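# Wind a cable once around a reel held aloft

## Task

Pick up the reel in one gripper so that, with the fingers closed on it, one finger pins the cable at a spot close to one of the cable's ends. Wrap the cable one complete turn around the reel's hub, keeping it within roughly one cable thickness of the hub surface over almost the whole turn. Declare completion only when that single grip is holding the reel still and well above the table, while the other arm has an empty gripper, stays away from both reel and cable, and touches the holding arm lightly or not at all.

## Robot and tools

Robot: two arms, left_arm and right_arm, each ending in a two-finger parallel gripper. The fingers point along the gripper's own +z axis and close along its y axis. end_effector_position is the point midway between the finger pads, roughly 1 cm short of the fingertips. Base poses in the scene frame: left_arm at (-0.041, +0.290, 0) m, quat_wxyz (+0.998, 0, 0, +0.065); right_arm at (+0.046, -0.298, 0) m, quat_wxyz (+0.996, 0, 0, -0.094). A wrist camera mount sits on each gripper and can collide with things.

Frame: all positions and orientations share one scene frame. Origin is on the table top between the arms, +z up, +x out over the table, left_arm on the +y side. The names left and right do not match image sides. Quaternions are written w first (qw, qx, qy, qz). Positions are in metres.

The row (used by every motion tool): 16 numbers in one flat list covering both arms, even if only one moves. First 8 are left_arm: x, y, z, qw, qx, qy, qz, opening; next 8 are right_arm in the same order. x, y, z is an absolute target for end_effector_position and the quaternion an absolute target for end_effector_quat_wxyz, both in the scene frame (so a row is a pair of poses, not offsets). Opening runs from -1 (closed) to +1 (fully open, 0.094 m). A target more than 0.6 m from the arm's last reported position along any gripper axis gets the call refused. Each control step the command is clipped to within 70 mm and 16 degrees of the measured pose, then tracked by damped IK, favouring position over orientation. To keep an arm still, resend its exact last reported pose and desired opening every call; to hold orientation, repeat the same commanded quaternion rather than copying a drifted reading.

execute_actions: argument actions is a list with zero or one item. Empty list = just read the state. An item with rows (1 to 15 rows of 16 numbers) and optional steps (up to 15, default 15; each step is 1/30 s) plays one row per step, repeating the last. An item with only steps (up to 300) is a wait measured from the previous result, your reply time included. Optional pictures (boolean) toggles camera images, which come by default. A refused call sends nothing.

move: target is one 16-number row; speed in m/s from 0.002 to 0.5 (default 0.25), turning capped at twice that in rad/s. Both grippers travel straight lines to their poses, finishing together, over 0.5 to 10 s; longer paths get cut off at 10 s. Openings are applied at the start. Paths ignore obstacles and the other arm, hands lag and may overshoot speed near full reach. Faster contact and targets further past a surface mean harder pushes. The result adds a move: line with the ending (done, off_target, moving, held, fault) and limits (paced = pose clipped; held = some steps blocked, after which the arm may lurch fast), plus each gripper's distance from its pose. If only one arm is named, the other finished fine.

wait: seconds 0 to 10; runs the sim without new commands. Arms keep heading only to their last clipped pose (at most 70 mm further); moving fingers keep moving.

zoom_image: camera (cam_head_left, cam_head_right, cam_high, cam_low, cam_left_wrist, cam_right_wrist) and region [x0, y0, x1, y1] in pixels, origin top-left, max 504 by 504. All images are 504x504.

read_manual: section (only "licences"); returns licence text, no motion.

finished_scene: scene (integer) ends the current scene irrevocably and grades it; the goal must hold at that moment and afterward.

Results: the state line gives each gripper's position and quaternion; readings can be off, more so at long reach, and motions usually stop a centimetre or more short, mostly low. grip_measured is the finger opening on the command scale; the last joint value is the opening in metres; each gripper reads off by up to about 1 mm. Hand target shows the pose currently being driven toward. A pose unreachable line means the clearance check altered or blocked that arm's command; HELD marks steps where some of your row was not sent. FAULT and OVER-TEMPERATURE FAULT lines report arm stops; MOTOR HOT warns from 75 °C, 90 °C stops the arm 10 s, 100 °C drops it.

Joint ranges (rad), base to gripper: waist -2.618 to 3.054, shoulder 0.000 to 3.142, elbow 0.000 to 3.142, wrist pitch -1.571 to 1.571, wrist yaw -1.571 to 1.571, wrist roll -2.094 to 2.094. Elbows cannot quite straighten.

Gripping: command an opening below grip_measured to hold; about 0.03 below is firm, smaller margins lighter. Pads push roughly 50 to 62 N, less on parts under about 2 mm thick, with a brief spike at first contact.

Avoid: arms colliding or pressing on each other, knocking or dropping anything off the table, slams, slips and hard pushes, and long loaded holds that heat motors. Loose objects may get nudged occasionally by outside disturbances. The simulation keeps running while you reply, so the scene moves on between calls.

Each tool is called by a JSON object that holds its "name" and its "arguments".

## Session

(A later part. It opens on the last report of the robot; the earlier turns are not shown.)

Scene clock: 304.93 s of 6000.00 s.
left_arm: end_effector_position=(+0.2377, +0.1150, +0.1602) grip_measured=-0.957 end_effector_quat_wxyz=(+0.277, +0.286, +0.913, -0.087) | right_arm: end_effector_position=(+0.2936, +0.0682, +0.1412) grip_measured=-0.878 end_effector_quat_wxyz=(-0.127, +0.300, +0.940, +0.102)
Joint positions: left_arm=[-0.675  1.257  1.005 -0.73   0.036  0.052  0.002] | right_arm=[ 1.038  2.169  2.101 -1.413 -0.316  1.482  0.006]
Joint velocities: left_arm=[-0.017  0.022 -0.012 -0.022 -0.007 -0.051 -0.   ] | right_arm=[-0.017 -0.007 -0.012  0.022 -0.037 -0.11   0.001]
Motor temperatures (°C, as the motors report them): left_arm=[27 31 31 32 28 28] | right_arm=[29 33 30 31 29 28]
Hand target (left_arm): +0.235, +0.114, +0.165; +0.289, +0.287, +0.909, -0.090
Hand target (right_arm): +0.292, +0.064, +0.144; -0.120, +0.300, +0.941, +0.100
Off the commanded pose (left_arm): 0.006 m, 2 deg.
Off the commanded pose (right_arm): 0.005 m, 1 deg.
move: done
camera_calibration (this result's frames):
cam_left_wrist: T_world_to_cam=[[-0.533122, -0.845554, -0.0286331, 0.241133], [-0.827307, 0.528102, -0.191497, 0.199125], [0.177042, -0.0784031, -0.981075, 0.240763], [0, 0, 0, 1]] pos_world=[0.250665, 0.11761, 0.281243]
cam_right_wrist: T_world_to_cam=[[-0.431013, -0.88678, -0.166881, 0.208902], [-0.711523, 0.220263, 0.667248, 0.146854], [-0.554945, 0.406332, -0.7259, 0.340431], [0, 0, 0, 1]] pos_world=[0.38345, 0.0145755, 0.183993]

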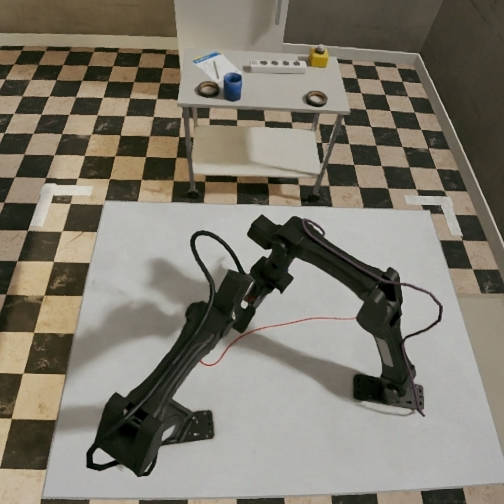

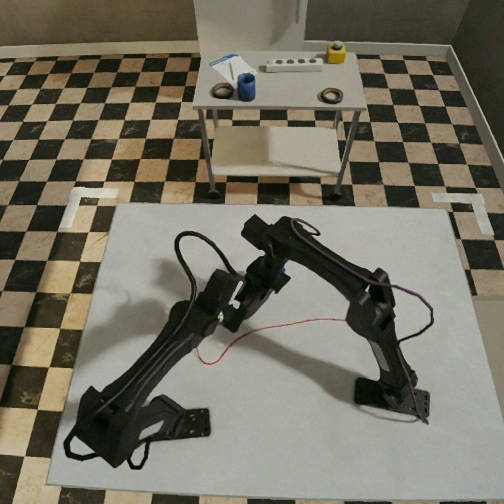

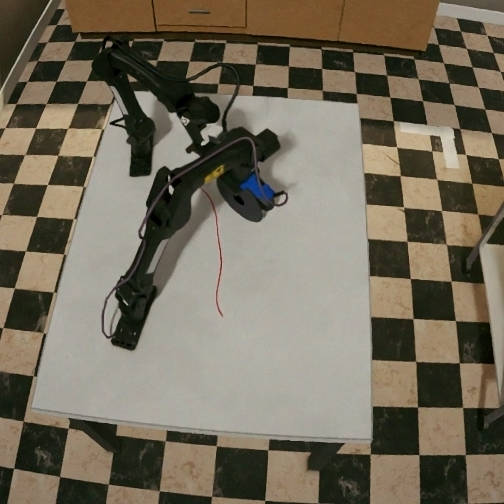

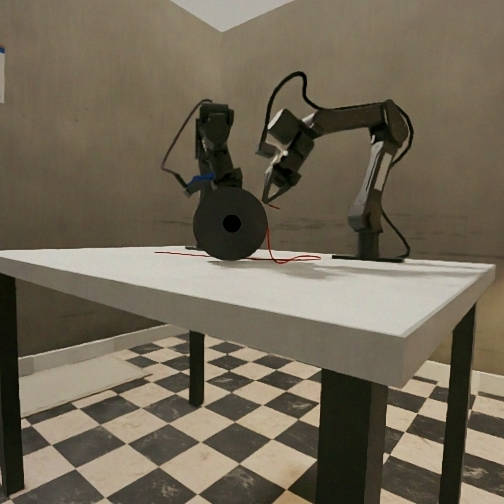

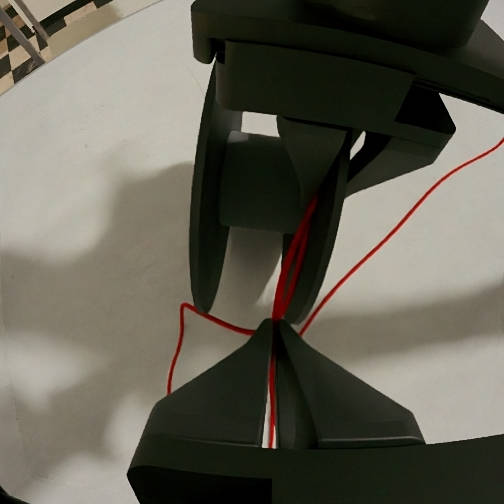

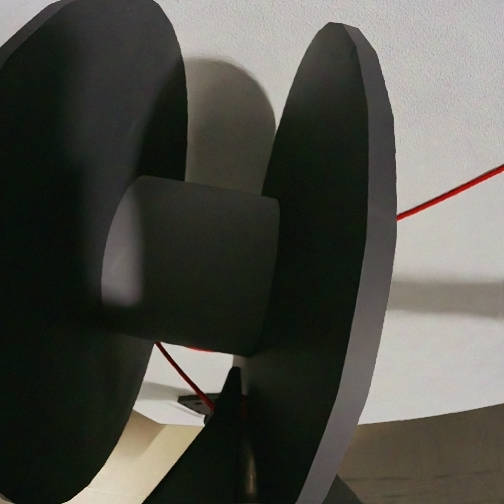

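{"name": "move", "arguments": {"target": [0.235,0.114,0.165,0.29,0.287,0.91,-0.09,0,0.292,0.064,0.144,-0.12,0.30,0.94,0.10,-1]}}

{"name": "move", "arguments": {"target": [0.12,0.24,0.24,0.4,0.2,0.89,-0.09,0,0.292,0.064,0.144,-0.12,0.30,0.94,0.10,-1]}}

{"name": "move", "arguments": {"target": [0.12,0.24,0.24,0.4,0.2,0.89,-0.09,0,0.32,0.0,0.2,0,0.33,0.94,0.10,-1], "speed": 0.12}}

{"name": "move", "arguments": {"target": [0.12,0.24,0.24,0.4,0.2,0.89,-0.09,0,0.30,-0.02,0.33,0.641,-0.299,0.641,0.299,-1], "speed": 0.2}}

Scene clock: 313.60 s of 6000.00 s.
left_arm: end_effector_position=(+0.2377, +0.1150, +0.1602) grip_measured=-0.003 end_effector_quat_wxyz=(+0.277, +0.286, +0.913, -0.087) | right_arm: end_effector_position=(+0.2936, +0.0682, +0.1412) grip_measured=-0.878 end_effector_quat_wxyz=(-0.127, +0.300, +0.940, +0.102)
Joint positions: left_arm=[-0.675  1.257  1.005 -0.73   0.036  0.052  0.047] | right_arm=[ 1.038  2.169  2.101 -1.413 -0.316  1.482  0.006]
Joint velocities: left_arm=[-0.002 -0.007  0.002  0.037 -0.022 -0.051 -0.   ] | right_arm=[ 0.017 -0.017  0.002  0.007  0.066 -0.037  0.   ]
Motor temperatures (°C, as the motors report them): left_arm=[27 31 31 32 28 28] | right_arm=[29 34 30 30 29 28]
Hand target (left_arm): +0.235, +0.114, +0.165; +0.289, +0.287, +0.909, -0.090
Hand target (right_arm): +0.292, +0.064, +0.144; -0.120, +0.300, +0.941, +0.100
Off the commanded pose (left_arm): 0.006 m, 2 deg.
Off the commanded pose (right_arm): 0.005 m, 1 deg.
After step 180, 1.97 s passed at rest.
move: done
camera_calibration (this result's frames):
cam_left_wrist: T_world_to_cam=[[-0.533122, -0.845554, -0.0286331, 0.241133], [-0.827307, 0.528102, -0.191497, 0.199125], [0.177042, -0.0784031, -0.981075, 0.240763], [0, 0, 0, 1]] pos_world=[0.250665, 0.11761, 0.281243]
cam_right_wrist: T_world_to_cam=[[-0.431013, -0.88678, -0.166881, 0.208902], [-0.711523, 0.220263, 0.667248, 0.146854], [-0.554945, 0.406332, -0.7259, 0.340431], [0, 0, 0, 1]] pos_world=[0.38345, 0.0145755, 0.183993]

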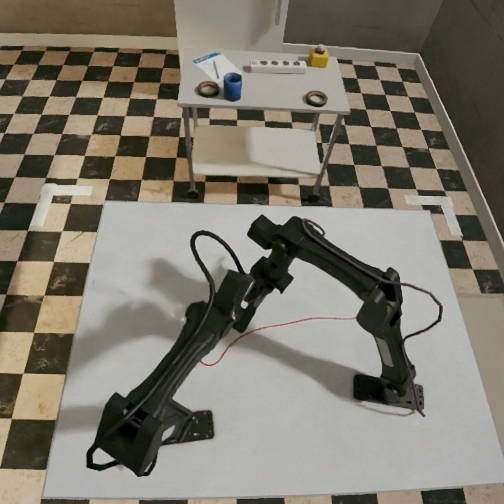

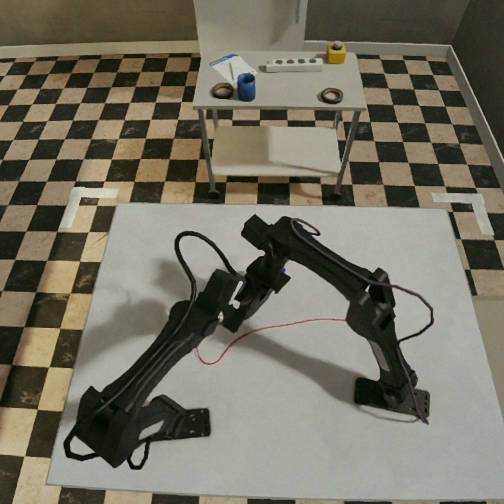

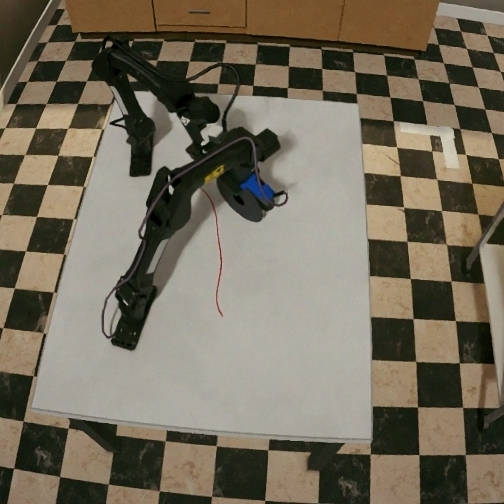

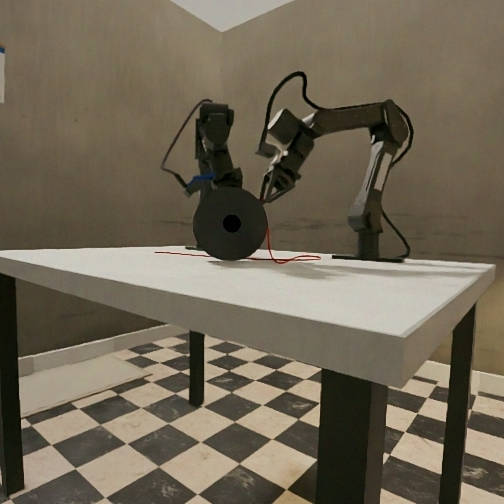

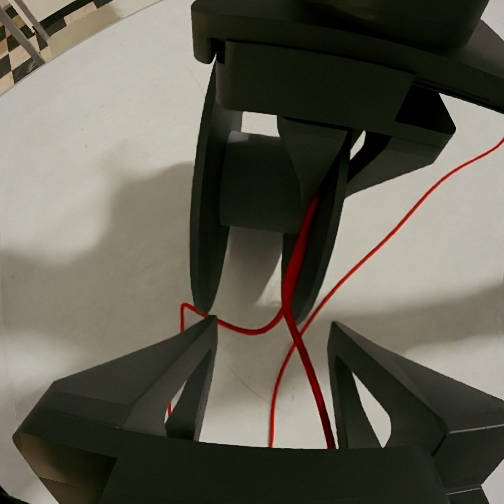

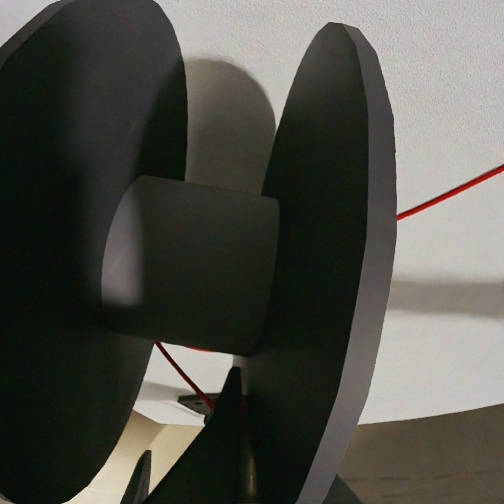

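Scene clock: 315.43 s of 6000.00 s.
left_arm: end_effector_position=(+0.1219, +0.2438, +0.2339) grip_measured=-0.003 end_effector_quat_wxyz=(+0.401, +0.198, +0.890, -0.087) | right_arm: end_effector_position=(+0.2936, +0.0682, +0.1412) grip_measured=-0.878 end_effector_quat_wxyz=(-0.127, +0.300, +0.940, +0.102)
Joint positions: left_arm=[ 0.078  0.537  0.937 -1.235  0.463  0.464  0.047] | right_arm=[ 1.038  2.169  2.101 -1.413 -0.316  1.482  0.006]
Joint velocities: left_arm=[ 0.012 -0.012 -0.012  0.007  0.007  0.051  0.   ] | right_arm=[-0.012 -0.002 -0.007  0.007 -0.022  0.037  0.001]
Motor temperatures (°C, as the motors report them): left_arm=[27 31 31 32 28 28] | right_arm=[29 35 30 30 29 28]
Hand target (left_arm): +0.122, +0.243, +0.242; +0.403, +0.200, +0.888, -0.090
Hand target (right_arm): +0.292, +0.064, +0.144; -0.120, +0.300, +0.941, +0.100
Off the commanded pose (left_arm): 0.007 m, 0 deg.
Off the commanded pose (right_arm): 0.005 m, 1 deg.
move: done
camera_calibration (this result's frames):
cam_left_wrist: T_world_to_cam=[[-0.374911, -0.926828, -0.0207772, 0.289163], [-0.83215, 0.346322, -0.433113, 0.150898], [0.408617, -0.145089, -0.9011, 0.31295], [0, 0, 0, 1]] pos_world=[0.106104, 0.261151, 0.353363]
cam_right_wrist: T_world_to_cam=[[-0.431013, -0.88678, -0.166881, 0.208902], [-0.711523, 0.220263, 0.667248, 0.146854], [-0.554945, 0.406332, -0.7259, 0.340431], [0, 0, 0, 1]] pos_world=[0.38345, 0.0145755, 0.183993]

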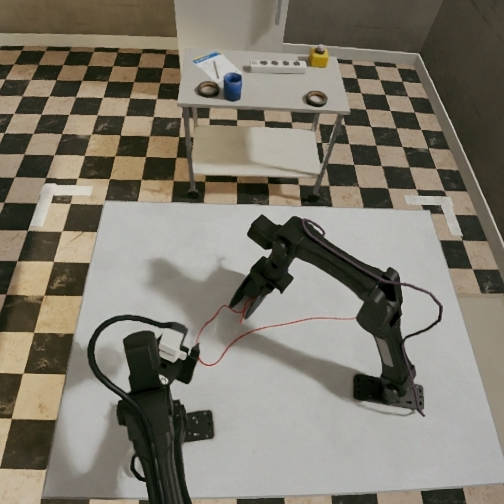

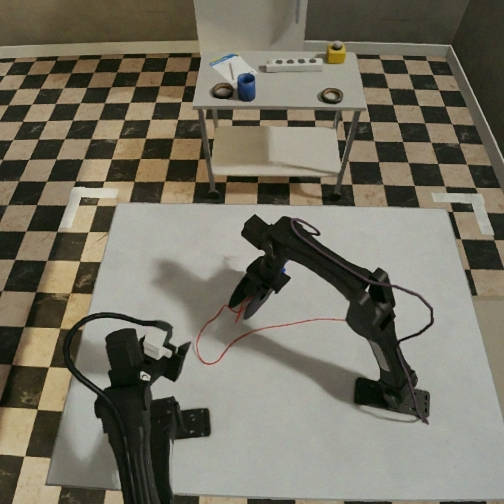

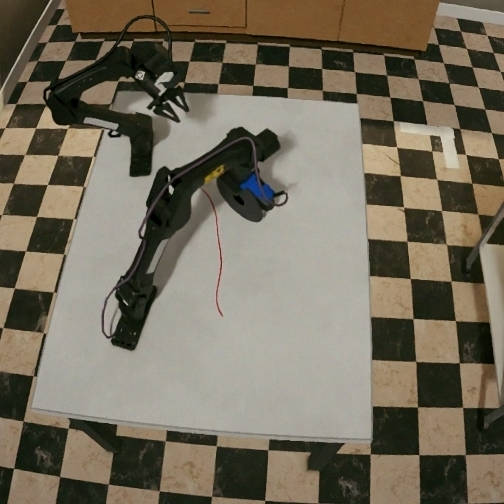

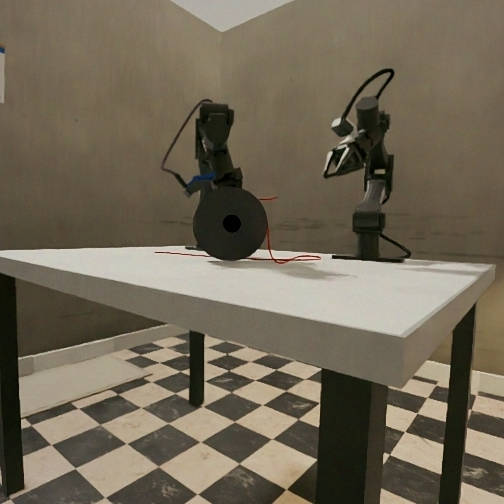

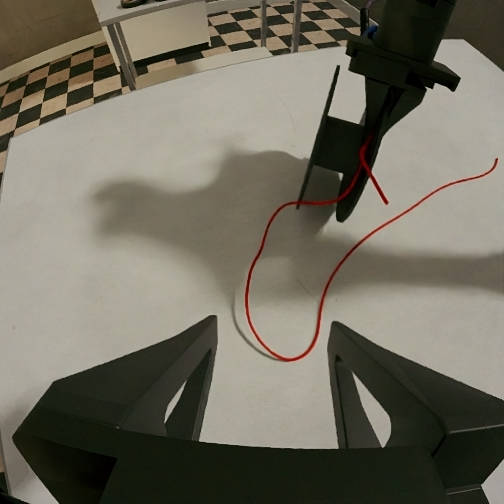

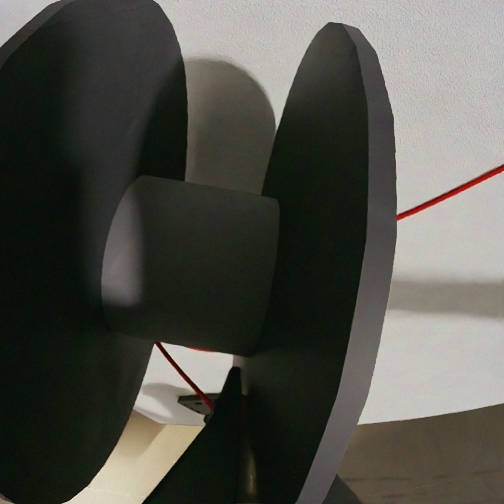

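Scene clock: 316.93 s of 6000.00 s.
left_arm: end_effector_position=(+0.1205, +0.2415, +0.2323) grip_measured=-0.003 end_effector_quat_wxyz=(+0.395, +0.198, +0.893, -0.090) | right_arm: end_effector_position=(+0.3180, +0.0070, +0.1950) grip_measured=-0.878 end_effector_quat_wxyz=(-0.011, +0.330, +0.939, +0.099)
Joint positions: left_arm=[ 0.035  0.537  0.937 -1.235  0.436  0.43   0.047] | right_arm=[ 0.985  1.986  2.064 -1.478 -0.103  1.482  0.006]
Joint velocities: left_arm=[-0.017 -0.002 -0.022 -0.022 -0.007 -0.022  0.   ] | right_arm=[-0.007  0.007 -0.002 -0.007  0.007  0.081 -0.001]
Motor temperatures (°C, as the motors report them): left_arm=[27 31 31 32 28 28] | right_arm=[29 35 30 30 29 28]
Hand target (left_arm): +0.120, +0.240, +0.240; +0.400, +0.200, +0.890, -0.090
Hand target (right_arm): +0.320, -0.001, +0.200; +0.001, +0.330, +0.939, +0.097
Off the commanded pose (left_arm): 0.008 m, 1 deg.
Off the commanded pose (right_arm): 0.009 m, 1 deg.
move: done
camera_calibration (this result's frames):
cam_left_wrist: T_world_to_cam=[[-0.376659, -0.926265, -0.0126717, 0.284635], [-0.837777, 0.346449, -0.422022, 0.147894], [0.395295, -0.148342, -0.906497, 0.315423], [0, 0, 0, 1]] pos_world=[0.106428, 0.259201, 0.351951]
cam_right_wrist: T_world_to_cam=[[-0.464039, -0.86575, -0.187472, 0.188511], [-0.810915, 0.330007, 0.483231, 0.208503], [-0.35649, 0.376262, -0.855185, 0.380167], [0, 0, 0, 1]] pos_world=[0.39208, -0.0486466, 0.259699]

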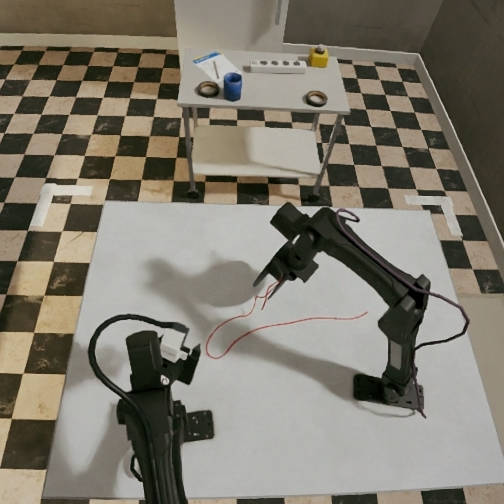

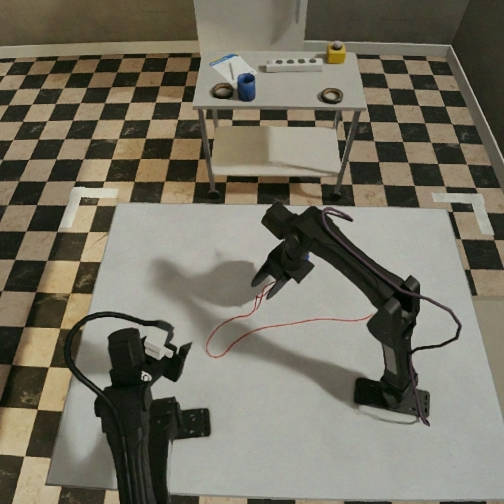

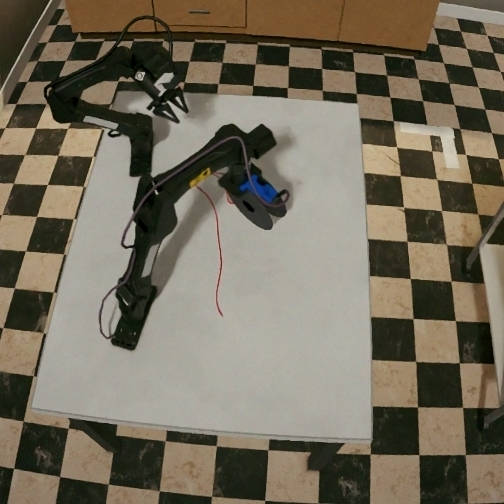

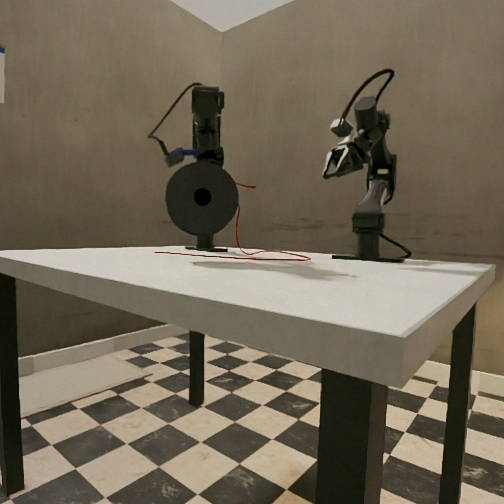

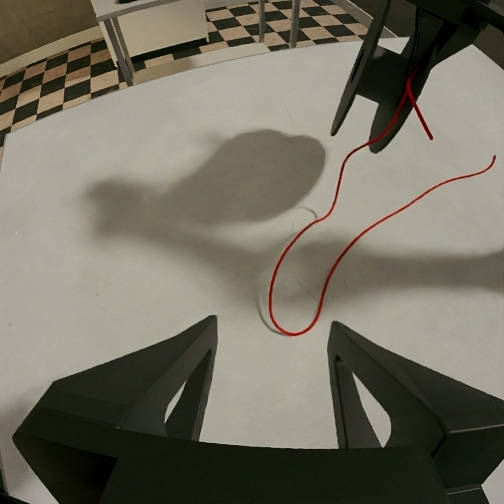

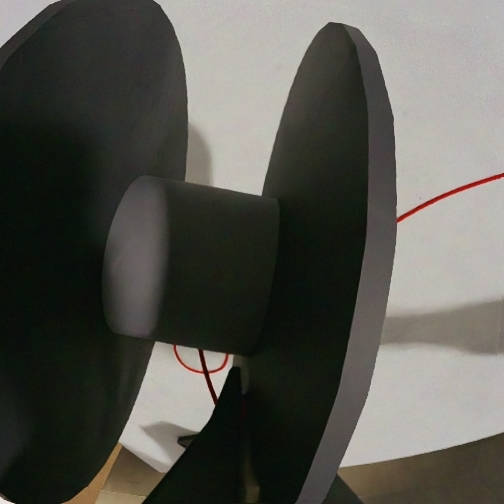

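Scene clock: 322.70 s of 6000.00 s.
left_arm: end_effector_position=(+0.1205, +0.2417, +0.2323) grip_measured=-0.003 end_effector_quat_wxyz=(+0.395, +0.197, +0.893, -0.090) | right_arm: end_effector_position=(+0.2980, -0.0200, +0.3105) grip_measured=-0.878 end_effector_quat_wxyz=(+0.618, -0.304, +0.669, +0.279)
Joint positions: left_arm=[ 0.035  0.537  0.937 -1.235  0.435  0.43   0.047] | right_arm=[ 1.005  0.99   0.715  0.195 -0.035 -0.006  0.006]
Joint velocities: left_arm=[ 0.002 -0.012  0.012 -0.022 -0.051  0.037  0.   ] | right_arm=[-0.022 -0.017  0.007 -0.066 -0.007 -0.022  0.   ]
Motor temperatures (°C, as the motors report them): left_arm=[27 31 32 32 28 28] | right_arm=[29 34 30 32 29 28]
Hand target (left_arm): +0.120, +0.240, +0.240; +0.400, +0.200, +0.890, -0.090
Hand target (right_arm): +0.296, -0.024, +0.332; +0.644, -0.296, +0.643, +0.290
Off the commanded pose (left_arm): 0.008 m, 1 deg.
Off the commanded pose (right_arm): 0.020 m, 5 deg.
move: off_target (right_arm)
camera_calibration (this result's frames):
cam_left_wrist: T_world_to_cam=[[-0.375477, -0.926743, -0.0128311, 0.284832], [-0.838381, 0.345513, -0.42159, 0.148021], [0.395139, -0.14754, -0.906696, 0.315254], [0, 0, 0, 1]] pos_world=[0.106477, 0.259336, 0.351899]
cam_right_wrist: T_world_to_cam=[[0.745654, -0.638229, 0.191476, -0.296137], [-0.211987, -0.499645, -0.839891, 0.361213], [0.631713, 0.585678, -0.507859, 0.0838484], [0, 0, 0, 1]] pos_world=[0.24442, -0.0576331, 0.402665]

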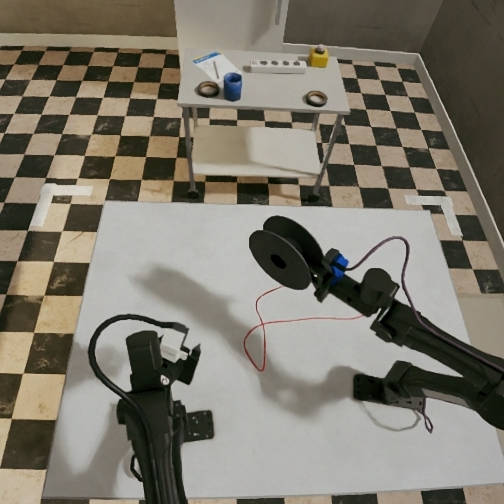

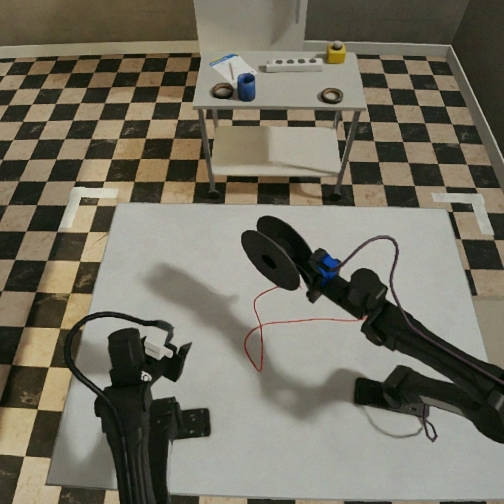

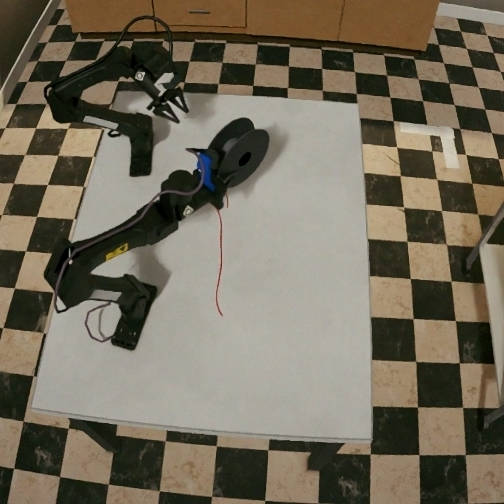

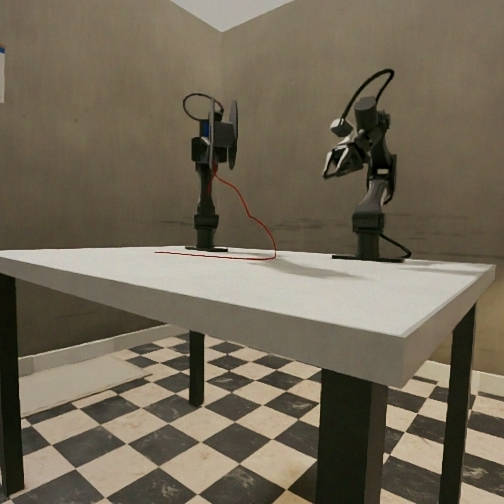

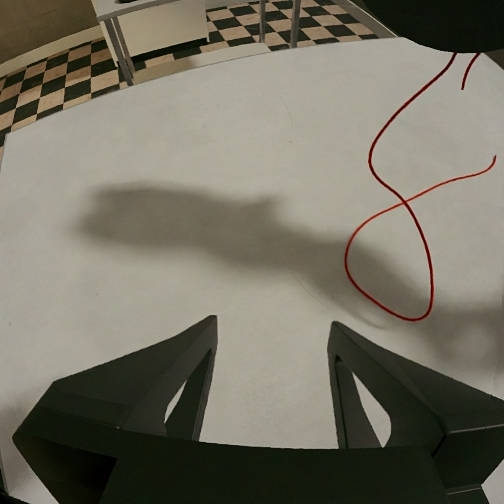

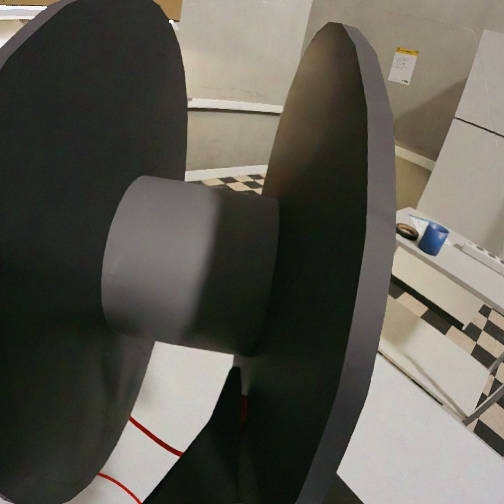

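{"name": "move", "arguments": {"target": [0.15,0.135,0.21,0.505,0.288,0.793,-0.184,0.6,0.30,-0.02,0.33,0.641,-0.299,0.641,0.299,-1]}}

Scene clock: 338.23 s of 6000.00 s.
left_arm: end_effector_position=(+0.1466, +0.1361, +0.2131) grip_measured=+0.597 end_effector_quat_wxyz=(+0.502, +0.291, +0.794, -0.183) | right_arm: end_effector_position=(+0.2980, -0.0196, +0.3167) grip_measured=-0.878 end_effector_quat_wxyz=(+0.624, -0.307, +0.658, +0.289)
Joint positions: left_arm=[-0.805  0.443  0.559 -0.56   0.023  0.013  0.075] | right_arm=[ 0.989  0.99   0.715  0.22  -0.069 -0.006  0.006]
Joint velocities: left_arm=[-0.002  0.017  0.007 -0.007 -0.095 -0.022 -0.001] | right_arm=[ 0.002 -0.007 -0.002 -0.051  0.007  0.051  0.   ]
Motor temperatures (°C, as the motors report them): left_arm=[27 30 32 32 28 28] | right_arm=[29 32 30 36 29 28]
Hand target (left_arm): +0.147, +0.135, +0.209; +0.501, +0.291, +0.794, -0.183
Hand target (right_arm): +0.299, -0.021, +0.330; +0.641, -0.299, +0.641, +0.298
Off the commanded pose (left_arm): 0.005 m, 0 deg.
Off the commanded pose (right_arm): 0.013 m, 3 deg.
After step 180, 7.93 s passed at rest.
move: off_target (right_arm)
camera_calibration (this result's frames):
cam_left_wrist: T_world_to_cam=[[-0.602851, -0.797844, -0.00408596, 0.210503], [-0.59304, 0.451515, -0.666661, 0.200094], [0.533736, -0.399474, -0.74535, 0.251643], [0, 0, 0, 1]] pos_world=[0.111255, 0.178128, 0.321818]
cam_right_wrist: T_world_to_cam=[[0.754489, -0.627998, 0.190693, -0.299275], [-0.189734, -0.486853, -0.852629, 0.364226], [0.628289, 0.607118, -0.486478, 0.0814342], [0, 0, 0, 1]] pos_world=[0.243741, -0.0600597, 0.407235]

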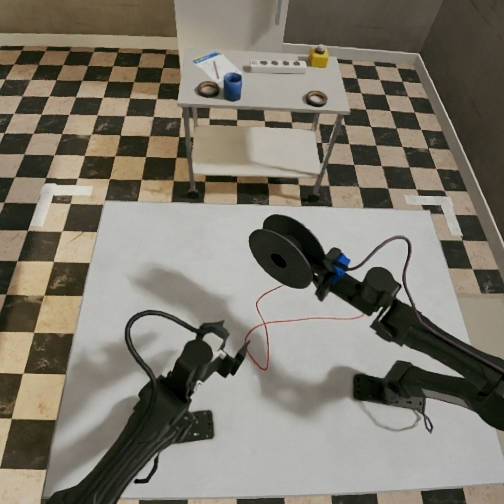

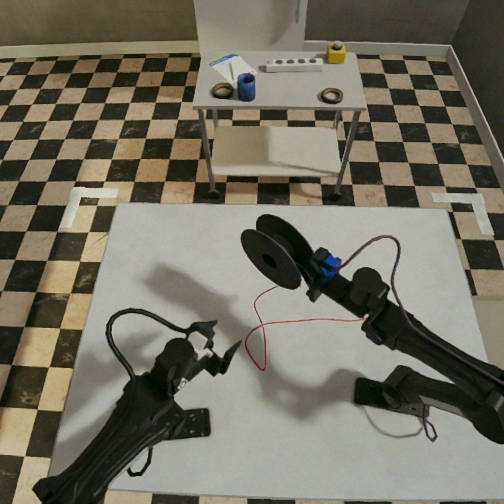

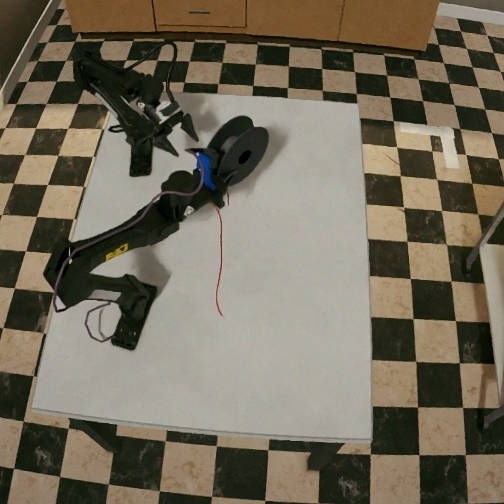

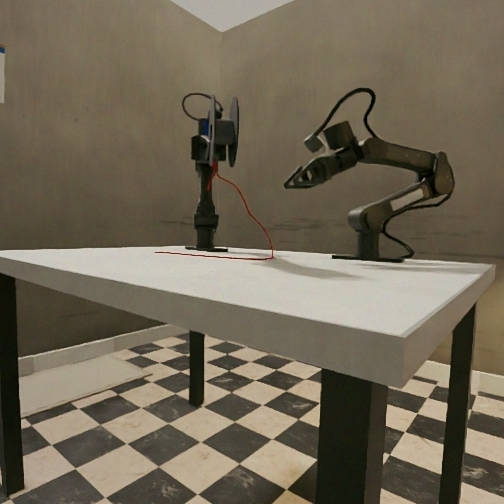

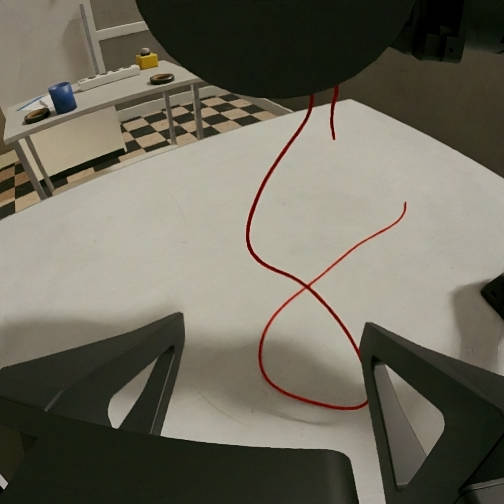

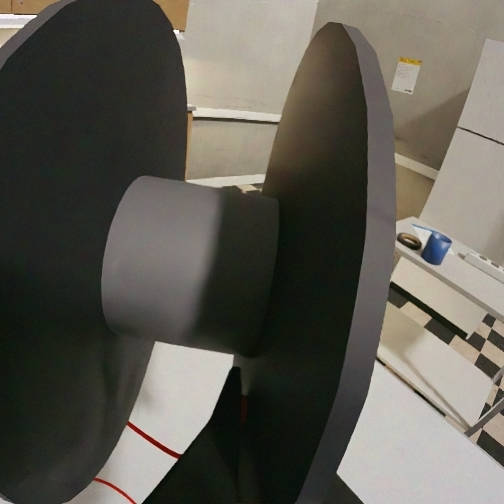

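{"name": "move", "arguments": {"target": [0.225,0.085,0.15,0.505,0.288,0.793,-0.184,0.6,0.30,-0.02,0.33,0.641,-0.299,0.641,0.299,-1]}}

Scene clock: 344.73 s of 6000.00 s.
left_arm: end_effector_position=(+0.2240, +0.0809, +0.1563) grip_measured=+0.597 end_effector_quat_wxyz=(+0.509, +0.287, +0.789, -0.187) | right_arm: end_effector_position=(+0.2979, -0.0195, +0.3167) grip_measured=-0.878 end_effector_quat_wxyz=(+0.624, -0.307, +0.658, +0.289)
Joint positions: left_arm=[-0.775  0.971  0.417  0.129  0.051  0.021  0.075] | right_arm=[ 0.989  0.99   0.715  0.22  -0.07  -0.006  0.006]
Joint velocities: left_arm=[-0.002 -0.017  0.007 -0.037 -0.081  0.051  0.   ] | right_arm=[-0.002  0.002 -0.012 -0.007 -0.081 -0.037 -0.   ]
Motor temperatures (°C, as the motors report them): left_arm=[27 30 32 33 28 28] | right_arm=[29 31 31 37 29 28]
Hand target (left_arm): +0.225, +0.083, +0.149; +0.505, +0.288, +0.793, -0.184
Hand target (right_arm): +0.299, -0.021, +0.330; +0.641, -0.299, +0.641, +0.298
Off the commanded pose (left_arm): 0.008 m, 1 deg.
Off the commanded pose (right_arm): 0.013 m, 3 deg.
move: off_target (right_arm)
camera_calibration (this result's frames):
cam_left_wrist: T_world_to_cam=[[-0.601378, -0.798964, 0.00131178, 0.211739], [-0.586093, 0.440034, -0.680342, 0.234561], [0.542992, -0.409912, -0.732893, 0.142734], [0, 0, 0, 1]] pos_world=[0.187306, 0.124465, 0.263913]
cam_right_wrist: T_world_to_cam=[[0.755215, -0.627144, 0.190631, -0.299254], [-0.189216, -0.487032, -0.852641, 0.364107], [0.627573, 0.607857, -0.486479, 0.081681], [0, 0, 0, 1]] pos_world=[0.243636, -0.0599942, 0.407237]

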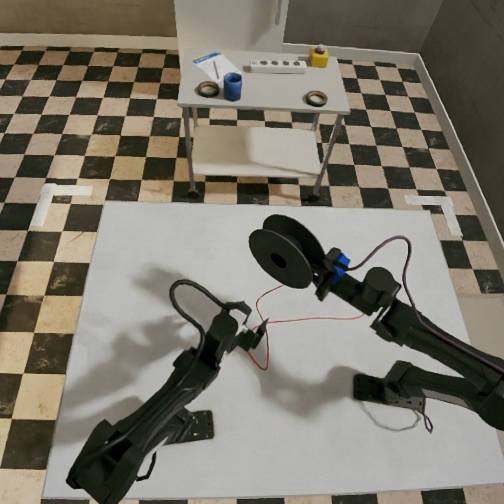

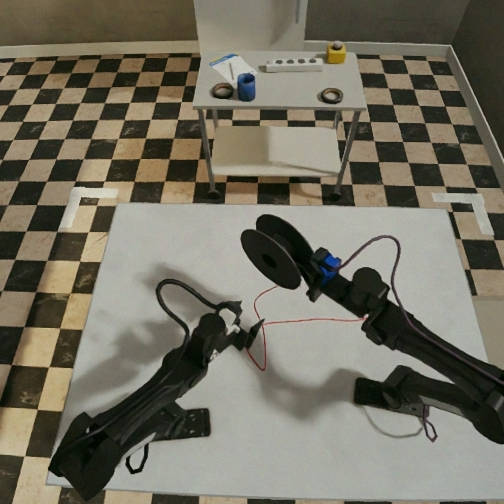

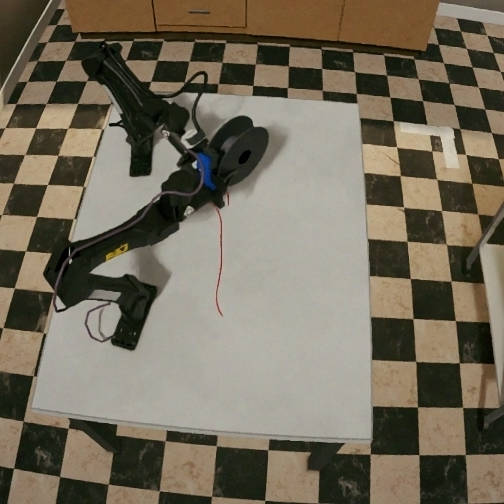

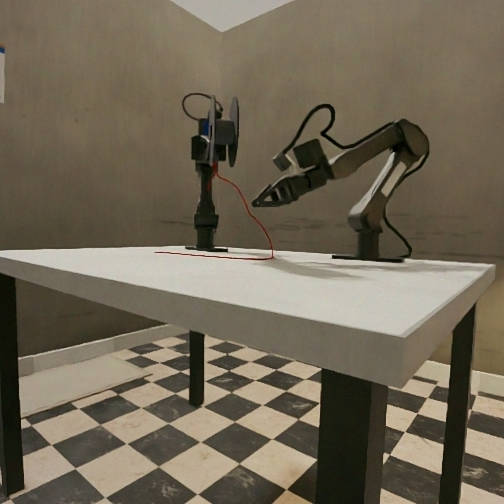

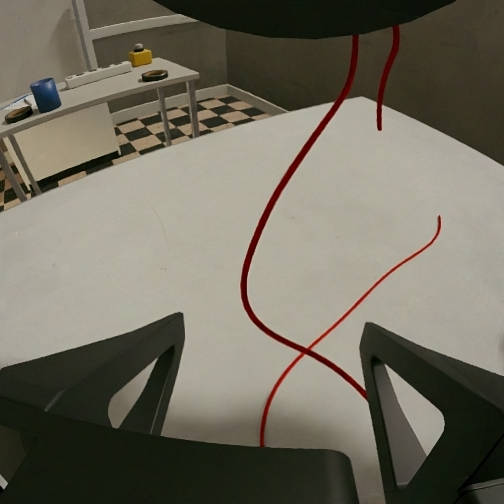

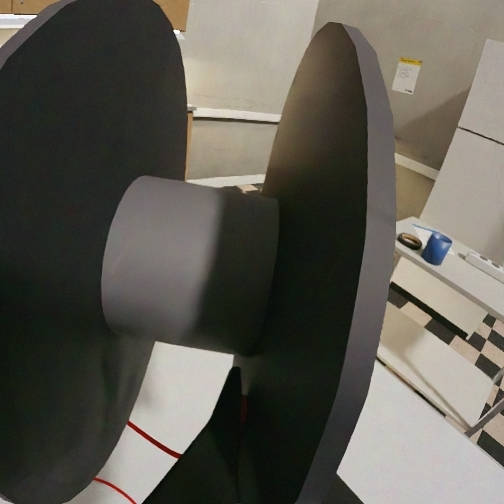

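{"name": "move", "arguments": {"target": [0.25,0.062,0.112,0.45,0.305,0.82,-0.165,0.6,0.298,-0.02,0.325,0.63,-0.305,0.65,0.293,-1]}}

Scene clock: 348.63 s of 6000.00 s.
left_arm: end_effector_position=(+0.2411, +0.0680, +0.1001) grip_measured=+0.597 end_effector_quat_wxyz=(+0.438, +0.305, +0.830, -0.162) | right_arm: end_effector_position=(+0.2975, -0.0199, +0.3097) grip_measured=-0.878 end_effector_quat_wxyz=(+0.614, -0.311, +0.667, +0.286)
Joint positions: left_arm=[-0.775  1.25   0.474  0.175  0.051  0.031  0.075] | right_arm=[ 0.989  0.99   0.715  0.192 -0.07  -0.006  0.006]
Joint velocities: left_arm=[-0.007 -0.007  0.002  0.022  0.007 -0.007  0.   ] | right_arm=[-0.017  0.027 -0.022 -0.051 -0.007 -0.007 -0.001]
Motor temperatures (°C, as the motors report them): left_arm=[27 30 32 34 28 28] | right_arm=[29 31 31 37 29 28]
Hand target (left_arm): +0.249, +0.062, +0.112; +0.451, +0.305, +0.822, -0.166
Hand target (right_arm): +0.298, -0.020, +0.325; +0.631, -0.305, +0.651, +0.293
Off the commanded pose (left_arm): 0.016 m, 2 deg.
Off the commanded pose (right_arm): 0.015 m, 3 deg.
move: off_target (left_arm, right_arm)
camera_calibration (this result's frames):
cam_left_wrist: T_world_to_cam=[[-0.605978, -0.795446, -0.00744323, 0.213567], [-0.665854, 0.512329, -0.542363, 0.212529], [0.435234, -0.323704, -0.840111, 0.117816], [0, 0, 0, 1]] pos_world=[0.219653, 0.0991342, 0.215836]
cam_right_wrist: T_world_to_cam=[[0.758941, -0.623304, 0.188416, -0.298231], [-0.205841, -0.504166, -0.838717, 0.358205], [0.617769, 0.597753, -0.510934, 0.0890009], [0, 0, 0, 1]] pos_world=[0.245091, -0.0584942, 0.402098]

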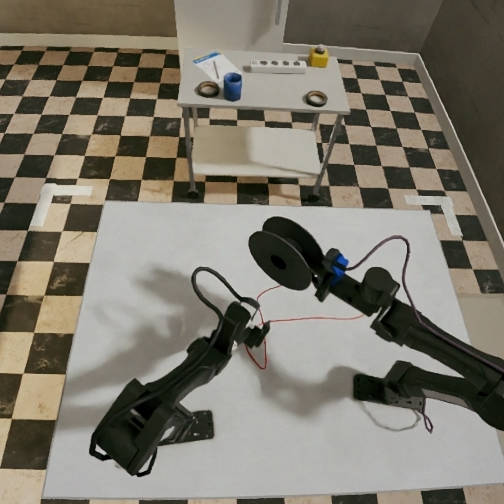

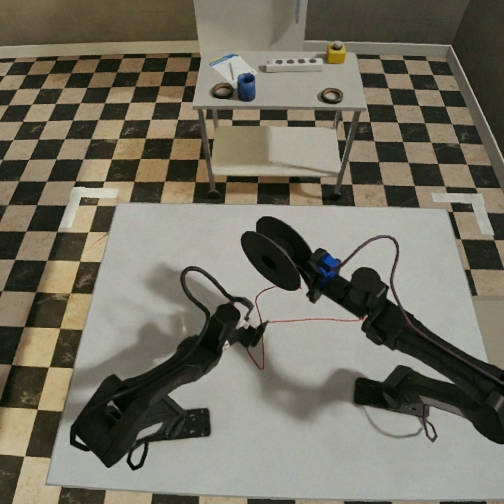

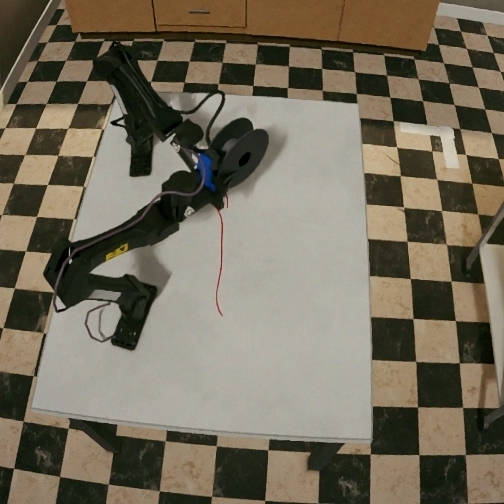

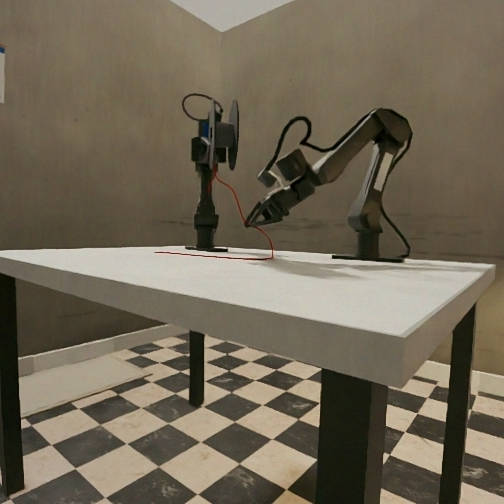

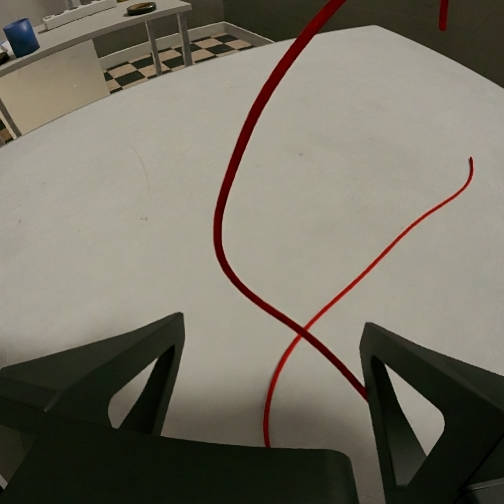

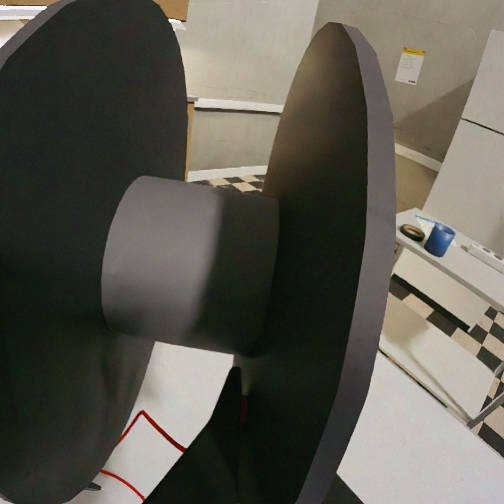

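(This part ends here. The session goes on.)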